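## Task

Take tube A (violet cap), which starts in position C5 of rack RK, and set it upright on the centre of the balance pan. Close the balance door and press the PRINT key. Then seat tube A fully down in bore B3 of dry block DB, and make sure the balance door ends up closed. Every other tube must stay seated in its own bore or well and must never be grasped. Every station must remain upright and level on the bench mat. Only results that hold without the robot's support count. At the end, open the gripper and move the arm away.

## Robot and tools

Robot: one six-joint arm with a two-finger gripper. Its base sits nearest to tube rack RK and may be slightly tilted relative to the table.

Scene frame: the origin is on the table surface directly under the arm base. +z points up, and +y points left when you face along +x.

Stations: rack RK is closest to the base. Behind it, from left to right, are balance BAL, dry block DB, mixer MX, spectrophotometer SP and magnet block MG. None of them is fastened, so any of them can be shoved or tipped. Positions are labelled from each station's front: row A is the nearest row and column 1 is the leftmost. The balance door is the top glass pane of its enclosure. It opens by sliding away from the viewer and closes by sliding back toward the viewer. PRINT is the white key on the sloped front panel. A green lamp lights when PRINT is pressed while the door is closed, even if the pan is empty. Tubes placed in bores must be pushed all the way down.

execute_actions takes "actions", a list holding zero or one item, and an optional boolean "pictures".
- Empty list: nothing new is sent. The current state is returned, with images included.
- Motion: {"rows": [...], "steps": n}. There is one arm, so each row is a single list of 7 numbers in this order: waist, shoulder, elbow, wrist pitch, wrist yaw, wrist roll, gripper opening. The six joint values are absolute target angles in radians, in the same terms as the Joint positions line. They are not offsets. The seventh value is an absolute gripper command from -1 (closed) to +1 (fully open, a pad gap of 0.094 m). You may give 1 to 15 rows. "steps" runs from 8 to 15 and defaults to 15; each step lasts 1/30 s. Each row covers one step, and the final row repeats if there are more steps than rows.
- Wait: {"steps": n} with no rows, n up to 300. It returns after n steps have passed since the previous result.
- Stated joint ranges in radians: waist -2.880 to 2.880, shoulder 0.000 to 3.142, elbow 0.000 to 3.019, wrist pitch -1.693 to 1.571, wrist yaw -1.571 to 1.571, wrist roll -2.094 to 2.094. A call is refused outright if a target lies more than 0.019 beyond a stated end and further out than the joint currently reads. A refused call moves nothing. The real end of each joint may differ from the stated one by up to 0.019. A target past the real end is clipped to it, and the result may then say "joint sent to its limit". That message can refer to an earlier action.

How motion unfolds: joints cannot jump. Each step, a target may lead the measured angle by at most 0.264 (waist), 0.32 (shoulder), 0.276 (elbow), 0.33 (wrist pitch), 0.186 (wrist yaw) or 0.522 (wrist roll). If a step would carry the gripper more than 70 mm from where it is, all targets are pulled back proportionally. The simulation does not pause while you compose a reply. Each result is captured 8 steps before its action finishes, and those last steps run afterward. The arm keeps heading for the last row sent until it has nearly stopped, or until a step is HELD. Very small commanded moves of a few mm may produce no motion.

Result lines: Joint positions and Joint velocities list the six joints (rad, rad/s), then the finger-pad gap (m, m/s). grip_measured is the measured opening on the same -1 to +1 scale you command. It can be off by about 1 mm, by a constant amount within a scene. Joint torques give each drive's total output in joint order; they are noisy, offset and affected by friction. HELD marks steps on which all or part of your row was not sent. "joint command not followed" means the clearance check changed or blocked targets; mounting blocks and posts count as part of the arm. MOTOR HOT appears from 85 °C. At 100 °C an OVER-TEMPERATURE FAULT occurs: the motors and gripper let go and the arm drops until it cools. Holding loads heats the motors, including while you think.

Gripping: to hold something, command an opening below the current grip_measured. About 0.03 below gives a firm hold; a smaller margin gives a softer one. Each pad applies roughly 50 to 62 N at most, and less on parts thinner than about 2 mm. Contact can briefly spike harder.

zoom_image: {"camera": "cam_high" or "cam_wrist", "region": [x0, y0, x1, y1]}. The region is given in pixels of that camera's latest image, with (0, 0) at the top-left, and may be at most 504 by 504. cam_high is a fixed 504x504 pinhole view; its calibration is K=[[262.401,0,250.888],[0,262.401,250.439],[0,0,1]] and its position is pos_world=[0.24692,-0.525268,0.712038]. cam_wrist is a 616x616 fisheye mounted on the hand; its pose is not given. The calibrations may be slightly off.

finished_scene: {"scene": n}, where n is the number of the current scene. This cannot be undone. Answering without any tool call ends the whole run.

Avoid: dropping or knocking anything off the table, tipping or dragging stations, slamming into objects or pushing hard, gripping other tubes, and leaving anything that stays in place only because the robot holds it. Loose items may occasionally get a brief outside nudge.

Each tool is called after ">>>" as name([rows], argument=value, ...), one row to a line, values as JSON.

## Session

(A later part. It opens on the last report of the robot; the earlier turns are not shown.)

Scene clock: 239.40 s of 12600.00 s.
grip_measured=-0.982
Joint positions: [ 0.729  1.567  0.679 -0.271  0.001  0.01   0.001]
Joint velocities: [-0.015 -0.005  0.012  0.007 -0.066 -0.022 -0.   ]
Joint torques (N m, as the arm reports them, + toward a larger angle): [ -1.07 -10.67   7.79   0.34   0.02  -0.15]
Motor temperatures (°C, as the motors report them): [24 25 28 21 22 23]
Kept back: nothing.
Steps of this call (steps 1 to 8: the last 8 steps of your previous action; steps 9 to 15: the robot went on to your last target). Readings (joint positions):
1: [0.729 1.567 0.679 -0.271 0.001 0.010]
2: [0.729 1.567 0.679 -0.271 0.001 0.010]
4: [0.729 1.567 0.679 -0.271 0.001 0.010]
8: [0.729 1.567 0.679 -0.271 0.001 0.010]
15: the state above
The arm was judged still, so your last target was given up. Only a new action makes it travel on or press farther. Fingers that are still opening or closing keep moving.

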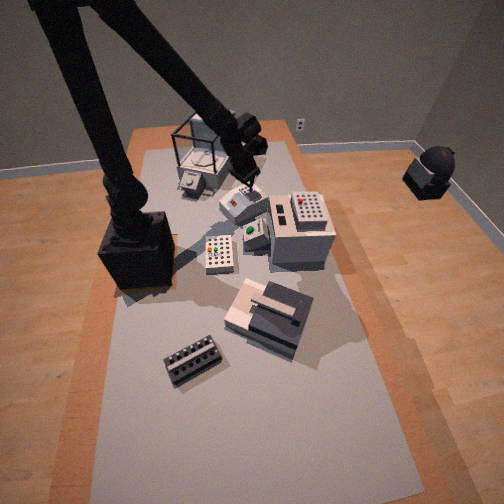

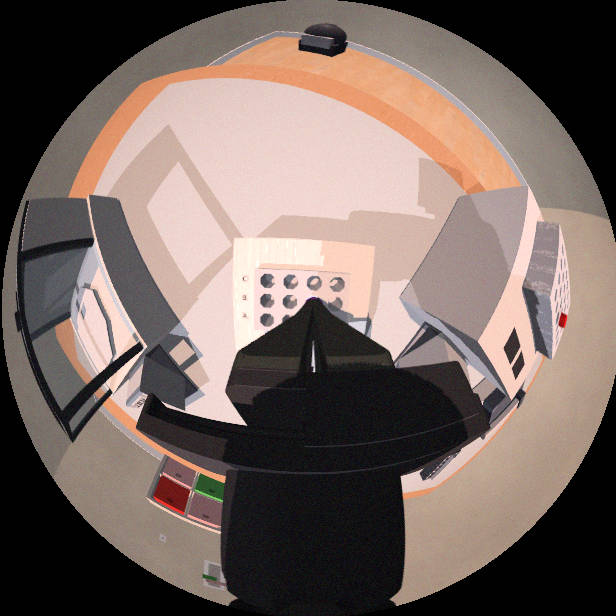

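Push down, slightly inward.

>>> execute_actions([
  {"rows":[[0.715,1.565,0.675,-0.27,0,0,-1],[0.715,1.57,0.67,-0.265,0,0,-1],[0.715,1.575,0.665,-0.26,0,0,-1],[0.715,1.58,0.66,-0.25,0,0,-1],[0.715,1.584,0.655,-0.245,0,0,-1],[0.715,1.588,0.65,-0.235,0,0,-1],[0.715,1.592,0.645,-0.23,0,0,-1],[0.715,1.596,0.64,-0.22,0,0,-1],[0.715,1.6,0.635,-0.21,0,0,-1],[0.715,1.604,0.63,-0.205,0,0,-1],[0.715,1.608,0.625,-0.195,0,0,-1],[0.715,1.612,0.62,-0.19,0,0,-1],[0.715,1.616,0.615,-0.18,0,0,-1],[0.715,1.62,0.61,-0.17,0,0,-1],[0.715,1.624,0.605,-0.165,0,0,-1]]},
])

>>> execute_actions([
  {"steps":25},
], pictures=true)

>>> zoom_image(camera="cam_wrist", region=[230,220,390,340])

>>> zoom_image(camera="cam_high", region=[215,150,285,220])

Scene clock: 240.07 s of 12600.00 s.
grip_measured=-0.982
Joint positions: [ 0.729  1.574  0.654 -0.256  0.001  0.01   0.001]
Joint velocities: [-0.024  0.112 -0.154  0.139 -0.051 -0.081  0.   ]
Joint torques (N m, as the arm reports them, + toward a larger angle): [-1.03 -8.41  5.27  1.03  0.01 -0.15]
Motor temperatures (°C, as the motors report them): [24 25 28 21 22 23]
Steps of this call (steps 1 to 13: nothing new was sent; steps 14 to 20: the first 7 steps of this action). Readings (joint positions):
14: [0.729 1.567 0.678 -0.271 0.001 0.010]
15: [0.729 1.567 0.677 -0.271 0.001 0.010]
17: [0.729 1.567 0.670 -0.270 0.001 0.010]
20: the state above

Scene clock: 240.90 s of 12600.00 s.
grip_measured=-0.983
Joint positions: [ 0.728  1.57   0.619 -0.18   0.001  0.01   0.001]
Joint velocities: [-0.015 -0.015  0.002  0.002 -0.081  0.022 -0.   ]
Joint torques (N m, as the arm reports them, + toward a larger angle): [-0.97 -4.97  4.08  1.18  0.01 -0.15]
Motor temperatures (°C, as the motors report them): [24 25 28 21 22 23]
Kept back: nothing.
Steps of this call (steps 1 to 8: the last 8 steps of your previous action; steps 9 to 25: the robot went on to your last target). Readings (joint positions):
1: [0.728 1.575 0.649 -0.248 0.001 0.010]
2: [0.728 1.574 0.648 -0.239 0.001 0.010]
4: [0.728 1.575 0.641 -0.225 0.001 0.010]
8: [0.728 1.572 0.627 -0.195 0.001 0.010]
25: the state above

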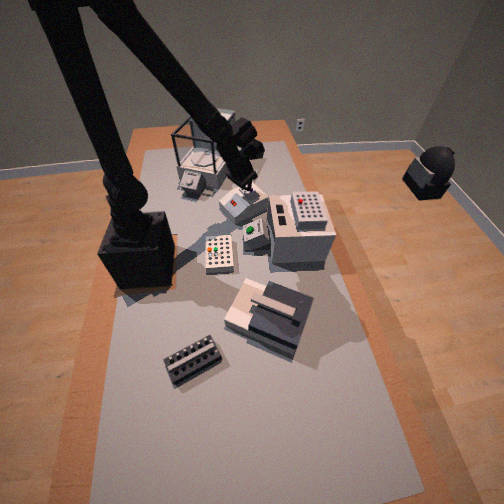

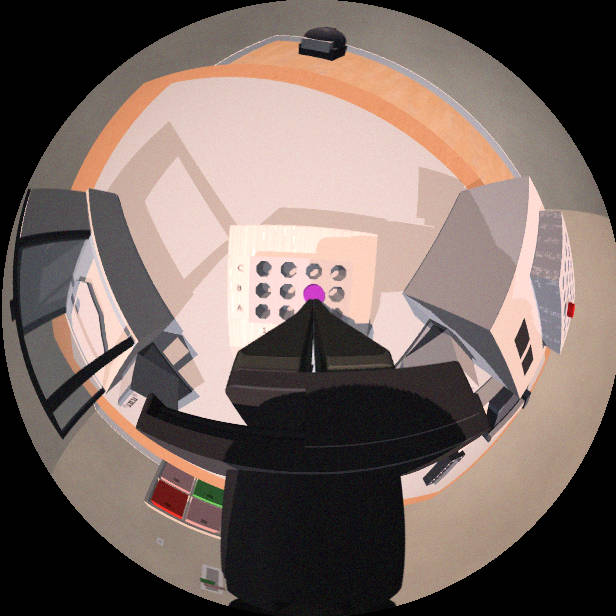

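Region (230, 220, 390, 340) of cam_wrist's 616x616 image, scaled by 3.150, with more detail than that image has; it fills the top 378 rows of this view, and the rest is white.

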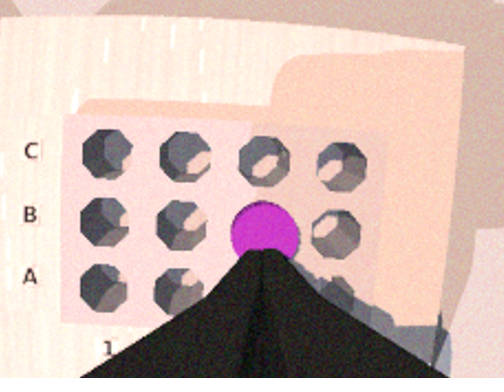

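Region (215, 150, 285, 220) of cam_high's 504x504 image, scaled by 7.200, with more detail than that image has.

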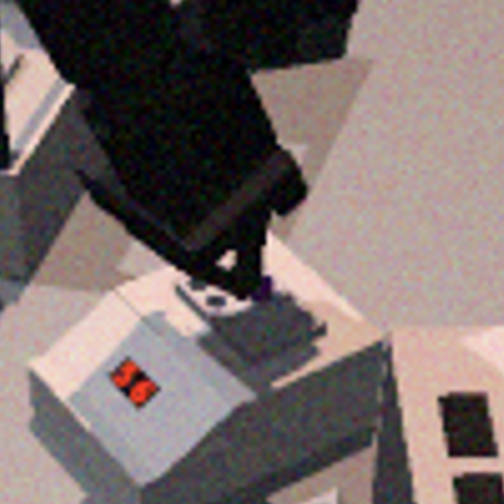

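>>> execute_actions([
  {"rows":[[0.715,1.56,0.65,-0.2,0,0,-1],[0.715,1.54,0.68,-0.25,0,0,-1],[0.715,1.52,0.72,-0.31,0,0,-1],[0.715,1.5,0.77,-0.38,0,0,-1],[0.715,1.48,0.82,-0.45,0,0,-1],[0.715,1.46,0.88,-0.53,0,0,-1],[0.715,1.45,0.94,-0.61,0,0,-1],[0.715,1.45,1.0,-0.69,0,0,-1],[0.715,1.45,1.06,-0.77,0,0,-1],[0.715,1.45,1.12,-0.85,0,0,-1],[0.715,1.45,1.18,-0.93,0,0,-1],[0.715,1.45,1.24,-1.01,0,0,-1],[0.715,1.46,1.3,-1.09,0,0,-1],[0.715,1.47,1.35,-1.17,0,0,-1],[0.715,1.48,1.4,-1.25,0,0,-1]]},
])

>>> execute_actions([
  {"rows":[[0.75,1.5,1.42,-1.28,0,0,-1],[0.79,1.52,1.44,-1.3,0,0,-1],[0.84,1.55,1.47,-1.32,0,0,-1],[0.89,1.58,1.5,-1.33,0,0,-1],[0.94,1.61,1.53,-1.33,0,0,-1],[0.99,1.64,1.56,-1.33,0,0,-1],[1.04,1.67,1.59,-1.33,0,0,-1],[1.09,1.7,1.62,-1.33,0,0,-1],[1.14,1.73,1.64,-1.33,0,0,-1],[1.19,1.76,1.66,-1.33,0,0,-1],[1.23,1.79,1.68,-1.33,0,0,-1],[1.27,1.81,1.7,-1.33,0,0,-1],[1.3,1.83,1.71,-1.33,0,0,-1],[1.32,1.85,1.71,-1.33,0,0,-1],[1.33,1.865,1.71,-1.33,0,0,-1]]},
])

>>> execute_actions([
  {"steps":35},
])

>>> execute_actions([
  {"rows":[[1.32,1.87,1.67,-1.31,0,0,-1],[1.32,1.875,1.66,-1.29,0,0,-1],[1.32,1.88,1.65,-1.27,0,0,-1],[1.32,1.88,1.64,-1.25,0,0,-1],[1.32,1.88,1.628,-1.235,0,0,-1]]},
])

>>> execute_actions([
  {"steps":20},
], pictures=true)

Scene clock: 242.43 s of 12600.00 s.
grip_measured=-0.983
Joint positions: [ 0.728  1.532  0.727 -0.418  0.001  0.01   0.001]
Joint velocities: [ 0.005 -0.249  0.877 -1.321 -0.037  0.051 -0.   ]
Joint torques (N m, as the arm reports them, + toward a larger angle): [ -0.59 -12.15   9.99   0.77   0.04  -0.1 ]
Motor temperatures (°C, as the motors report them): [24 25 28 21 22 23]
Steps of this call (steps 1 to 15: the robot went on to your last target; steps 16 to 39: nothing new was sent; steps 40 to 46: the first 7 steps of this action). Readings (joint positions):
40: [0.728 1.566 0.620 -0.182 0.001 0.010]
41: [0.728 1.561 0.623 -0.197 0.001 0.010]
43: [0.728 1.553 0.649 -0.277 0.001 0.010]
46: the state above

Scene clock: 242.93 s of 12600.00 s.
grip_measured=-0.983
Joint positions: [ 0.816  1.545  1.392 -1.239  0.003  0.01   0.001]
Joint velocities: [ 0.874  0.366  1.072 -0.349  0.007 -0.037 -0.001]
Joint torques (N m, as the arm reports them, + toward a larger angle): [  2.95 -10.34   9.26  -0.12   0.    -0.09]
Motor temperatures (°C, as the motors report them): [24 25 28 21 22 23]
Steps of this call (steps 1 to 8: the last 8 steps of your previous action; steps 9 to 15: the first 7 steps of this action). Readings (joint positions):
9: [0.728 1.501 1.106 -0.969 0.001 0.010]
10: [0.730 1.503 1.158 -1.046 0.001 0.010]
12: [0.747 1.513 1.262 -1.166 0.003 0.010]
15: the state above

Scene clock: 244.10 s of 12600.00 s.
grip_measured=-0.983
Joint positions: [ 1.338  1.883  1.664 -1.32  -0.002  0.01   0.001]
Joint velocities: [-0.015 -0.015 -0.017 -0.046  0.037  0.022 -0.   ]
Joint torques (N m, as the arm reports them, + toward a larger angle): [ -0.56 -18.77  10.99  -0.41   0.11  -0.15]
Motor temperatures (°C, as the motors report them): [24 25 28 21 22 23]
Kept back: nothing.
Steps of this call (steps 1 to 8: the last 8 steps of your previous action; steps 9 to 35: the robot went on to your last target). Readings (joint positions):
1: [0.847 1.559 1.426 -1.249 0.003 0.010]
2: [0.881 1.575 1.457 -1.258 0.003 0.010]
4: [0.953 1.615 1.509 -1.270 0.003 0.010]
8: [1.099 1.711 1.579 -1.283 0.003 0.010]
35: the state above

Scene clock: 244.33 s of 12600.00 s.
grip_measured=-0.983
Joint positions: [ 1.337  1.883  1.633 -1.258 -0.002  0.01   0.001]
Joint velocities: [-0.005 -0.063 -0.007  0.076 -0.051 -0.022  0.001]
Joint torques (N m, as the arm reports them, + toward a larger angle): [ -0.88 -17.19   7.18   0.53   0.09  -0.16]
Motor temperatures (°C, as the motors report them): [24 25 28 21 22 23]
Steps of this call (steps 1 to 7: the first 7 steps of this action). Readings (joint positions):
1: [1.338 1.883 1.664 -1.320 -0.002 0.010]
2: [1.338 1.883 1.663 -1.317 -0.002 0.010]
4: [1.337 1.883 1.654 -1.293 -0.002 0.010]
7: the state above

Scene clock: 245.00 s of 12600.00 s.
grip_measured=-0.983
Joint positions: [ 1.337  1.881  1.631 -1.247 -0.001  0.01   0.001]
Joint velocities: [-0.005 -0.005 -0.012  0.027 -0.022 -0.022  0.   ]
Joint torques (N m, as the arm reports them, + toward a larger angle): [ -1.08 -17.26   7.45   0.39   0.1   -0.16]
Motor temperatures (°C, as the motors report them): [24 25 28 21 22 23]
Kept back: nothing.
Steps of this call (steps 1 to 8: the last 8 steps of your previous action; steps 9 to 20: the robot went on to your last target). Readings (joint positions):
1: [1.337 1.881 1.633 -1.254 -0.002 0.010]
2: [1.337 1.881 1.633 -1.251 -0.002 0.010]
4: [1.337 1.881 1.631 -1.248 -0.001 0.010]
8: [1.337 1.881 1.631 -1.247 -0.001 0.010]
20: the state above

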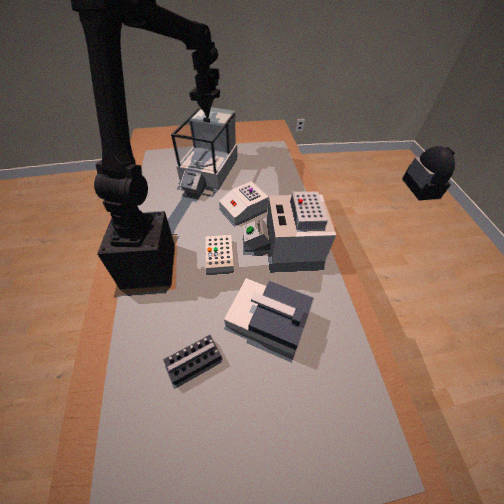

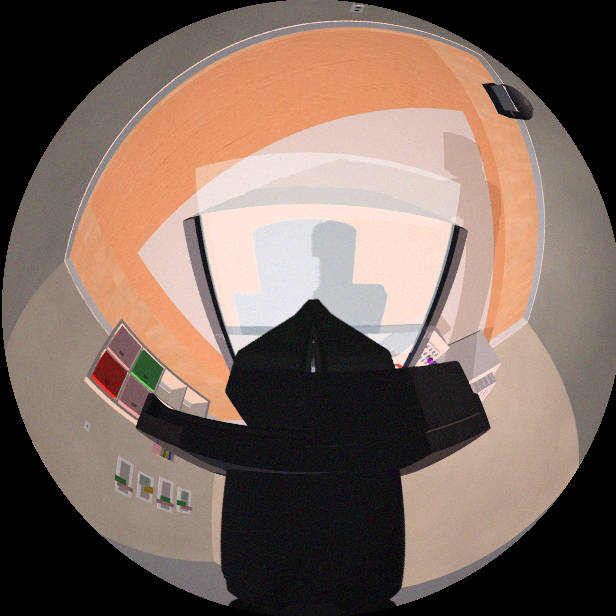

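>>> execute_actions([
  {"rows":[[1.305,1.86,1.63,-1.24,0,0,-1],[1.305,1.85,1.62,-1.24,0,0,-1],[1.305,1.84,1.607,-1.24,0,0,-1],[1.305,1.83,1.594,-1.235,0,0,-1],[1.305,1.82,1.58,-1.23,0,0,-1],[1.305,1.81,1.567,-1.23,0,0,-1],[1.305,1.8,1.554,-1.225,0,0,-1],[1.305,1.79,1.54,-1.22,0,0,-1],[1.305,1.78,1.527,-1.22,0,0,-1],[1.305,1.77,1.514,-1.215,0,0,-1],[1.305,1.76,1.5,-1.21,0,0,-1],[1.305,1.75,1.487,-1.21,0,0,-1],[1.305,1.74,1.474,-1.205,0,0,-1],[1.305,1.73,1.46,-1.2,0,0,-1],[1.305,1.72,1.445,-1.2,0,0,-1]]},
])

>>> execute_actions([
  {"rows":[[1.305,1.715,1.43,-1.2,0,0,-1],[1.305,1.71,1.415,-1.19,0,0,-1],[1.305,1.7,1.4,-1.19,0,0,-1],[1.305,1.69,1.385,-1.185,0,0,-1],[1.305,1.68,1.37,-1.18,0,0,-1],[1.305,1.67,1.355,-1.18,0,0,-1],[1.305,1.66,1.34,-1.175,0,0,-1],[1.305,1.65,1.325,-1.17,0,0,-1],[1.305,1.64,1.31,-1.17,0,0,-1],[1.305,1.63,1.295,-1.165,0,0,-1],[1.305,1.62,1.28,-1.16,0,0,-1],[1.305,1.61,1.265,-1.16,0,0,-1],[1.305,1.6,1.25,-1.155,0,0,-1],[1.305,1.59,1.235,-1.15,0,0,-1],[1.305,1.58,1.22,-1.15,0,0,-1]]},
])

>>> execute_actions([
  {"rows":[[1.305,1.575,1.21,-1.15,0,0,-1],[1.305,1.57,1.2,-1.15,0,0,-1],[1.305,1.565,1.195,-1.15,0,0,-1],[1.305,1.56,1.19,-1.15,0,0,-1],[1.305,1.555,1.18,-1.15,0,0,-1],[1.305,1.55,1.175,-1.15,0,0,-1]]},
])

>>> execute_actions([
  {"rows":[[1.305,1.56,1.22,-1.14,0,0,-1],[1.305,1.56,1.25,-1.14,0,0,-1],[1.305,1.56,1.28,-1.15,0,0,-1],[1.305,1.56,1.31,-1.17,0,0,-1],[1.305,1.55,1.34,-1.19,0,0,-1],[1.305,1.54,1.37,-1.21,0,0,-1],[1.305,1.52,1.4,-1.23,0,0,-1],[1.305,1.5,1.42,-1.25,0,0,-1],[1.305,1.47,1.43,-1.25,0,0,-1],[1.305,1.44,1.43,-1.25,0,0,-1],[1.305,1.4,1.43,-1.25,0,0,-1],[1.305,1.36,1.43,-1.25,0,0,-1]]},
])

>>> execute_actions([
  {"steps":25},
], pictures=true)

>>> zoom_image(camera="cam_high", region=[160,100,290,230])

Scene clock: 246.70 s of 12600.00 s.
grip_measured=-0.983
Joint positions: [ 1.323  1.844  1.574 -1.239 -0.001  0.01   0.001]
Joint velocities: [-0.073 -0.298 -0.447  0.037  0.007 -0.037  0.001]
Joint torques (N m, as the arm reports them, + toward a larger angle): [ -0.6  -18.89   8.     0.35   0.09  -0.15]
Motor temperatures (°C, as the motors report them): [24 25 28 21 22 23]
Steps of this call (steps 1 to 15: the robot went on to your last target; steps 16 to 44: nothing new was sent; steps 45 to 51: the first 7 steps of this action). Readings (joint positions):
45: [1.336 1.880 1.631 -1.247 -0.001 0.010]
46: [1.335 1.879 1.629 -1.247 -0.001 0.010]
48: [1.331 1.871 1.615 -1.244 -0.001 0.010]
51: the state above

Scene clock: 247.20 s of 12600.00 s.
grip_measured=-0.983
Joint positions: [ 1.317  1.693  1.37  -1.182 -0.001  0.01   0.001]
Joint velocities: [-0.005 -0.249 -0.437  0.095  0.022  0.051 -0.001]
Joint torques (N m, as the arm reports them, + toward a larger angle): [ -0.56 -15.7    7.08  -0.02   0.09  -0.16]
Motor temperatures (°C, as the motors report them): [24 25 28 21 22 23]
Steps of this call (steps 1 to 8: the last 8 steps of your previous action; steps 9 to 15: the first 7 steps of this action). Readings (joint positions):
9: [1.317 1.751 1.457 -1.203 -0.001 0.010]
10: [1.317 1.740 1.443 -1.200 -0.001 0.010]
12: [1.317 1.720 1.415 -1.193 -0.001 0.010]
15: the state above

Scene clock: 247.70 s of 12600.00 s.
grip_measured=-0.983
Joint positions: [ 1.317  1.57   1.183 -1.149 -0.001  0.01   0.001]
Joint velocities: [-0.005 -0.083 -0.032  0.149 -0.007 -0.022  0.001]
Joint torques (N m, as the arm reports them, + toward a larger angle): [ -0.6  -13.78   6.77  -0.49   0.09  -0.18]
Motor temperatures (°C, as the motors report them): [24 25 28 21 22 23]
Steps of this call (steps 1 to 8: the last 8 steps of your previous action; steps 9 to 15: the first 7 steps of this action). Readings (joint positions):
9: [1.317 1.606 1.234 -1.154 -0.001 0.010]
10: [1.317 1.598 1.221 -1.154 -0.001 0.010]
12: [1.317 1.583 1.201 -1.154 -0.001 0.010]
15: the state above

Scene clock: 248.20 s of 12600.00 s.
grip_measured=-0.983
Joint positions: [ 1.317  1.568  1.265 -1.187 -0.001  0.01   0.001]
Joint velocities: [-0.005 -0.044  0.755 -0.354  0.066 -0.051 -0.001]
Joint torques (N m, as the arm reports them, + toward a larger angle): [ -0.5  -15.66  11.79  -0.26   0.08  -0.13]
Motor temperatures (°C, as the motors report them): [24 25 28 21 22 23]
Steps of this call (steps 1 to 8: the last 8 steps of your previous action; steps 9 to 15: the first 7 steps of this action). Readings (joint positions):
9: [1.317 1.565 1.182 -1.146 -0.001 0.010]
10: [1.317 1.565 1.183 -1.146 -0.001 0.010]
12: [1.317 1.567 1.199 -1.151 -0.001 0.010]
15: the state above

Scene clock: 249.03 s of 12600.00 s.
grip_measured=-0.983
Joint positions: [ 1.317  1.359  1.399 -1.243 -0.001  0.01   0.001]
Joint velocities: [-0.005 -0.015 -0.007  0.022  0.081  0.066  0.   ]
Joint torques (N m, as the arm reports them, + toward a larger angle): [ -0.67 -11.1   10.92   0.19   0.09  -0.16]
Motor temperatures (°C, as the motors report them): [24 25 28 21 22 23]
Kept back: nothing.
Steps of this call (steps 1 to 8: the last 8 steps of your previous action; steps 9 to 25: the robot went on to your last target). Readings (joint positions):
1: [1.317 1.565 1.291 -1.199 -0.001 0.010]
2: [1.317 1.559 1.313 -1.208 -0.001 0.010]
4: [1.317 1.532 1.339 -1.215 -0.001 0.010]
8: [1.317 1.436 1.348 -1.229 -0.001 0.010]
25: the state above

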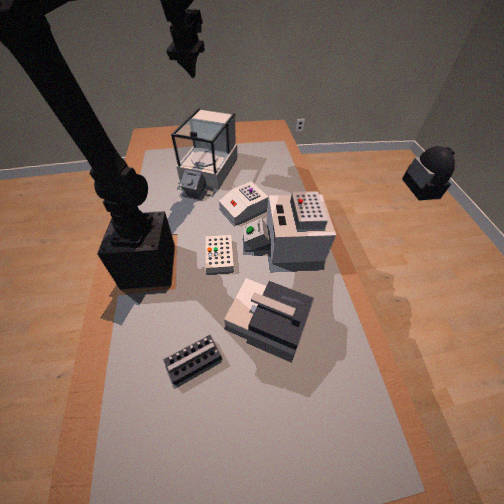

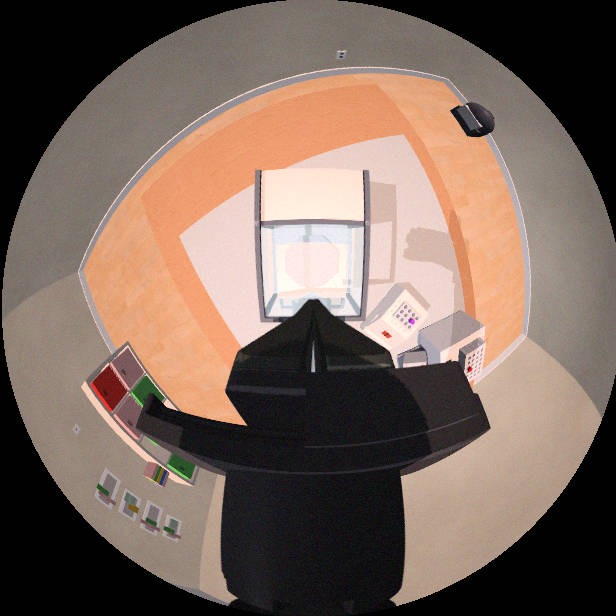

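Region (160, 100, 290, 230) of cam_high's 504x504 image, scaled by 3.877, with more detail than that image has.

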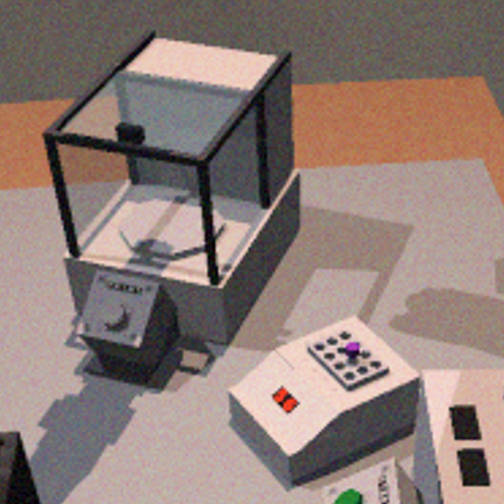

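>>> finished_scene(scene=1)

The scene is finished: the task was done.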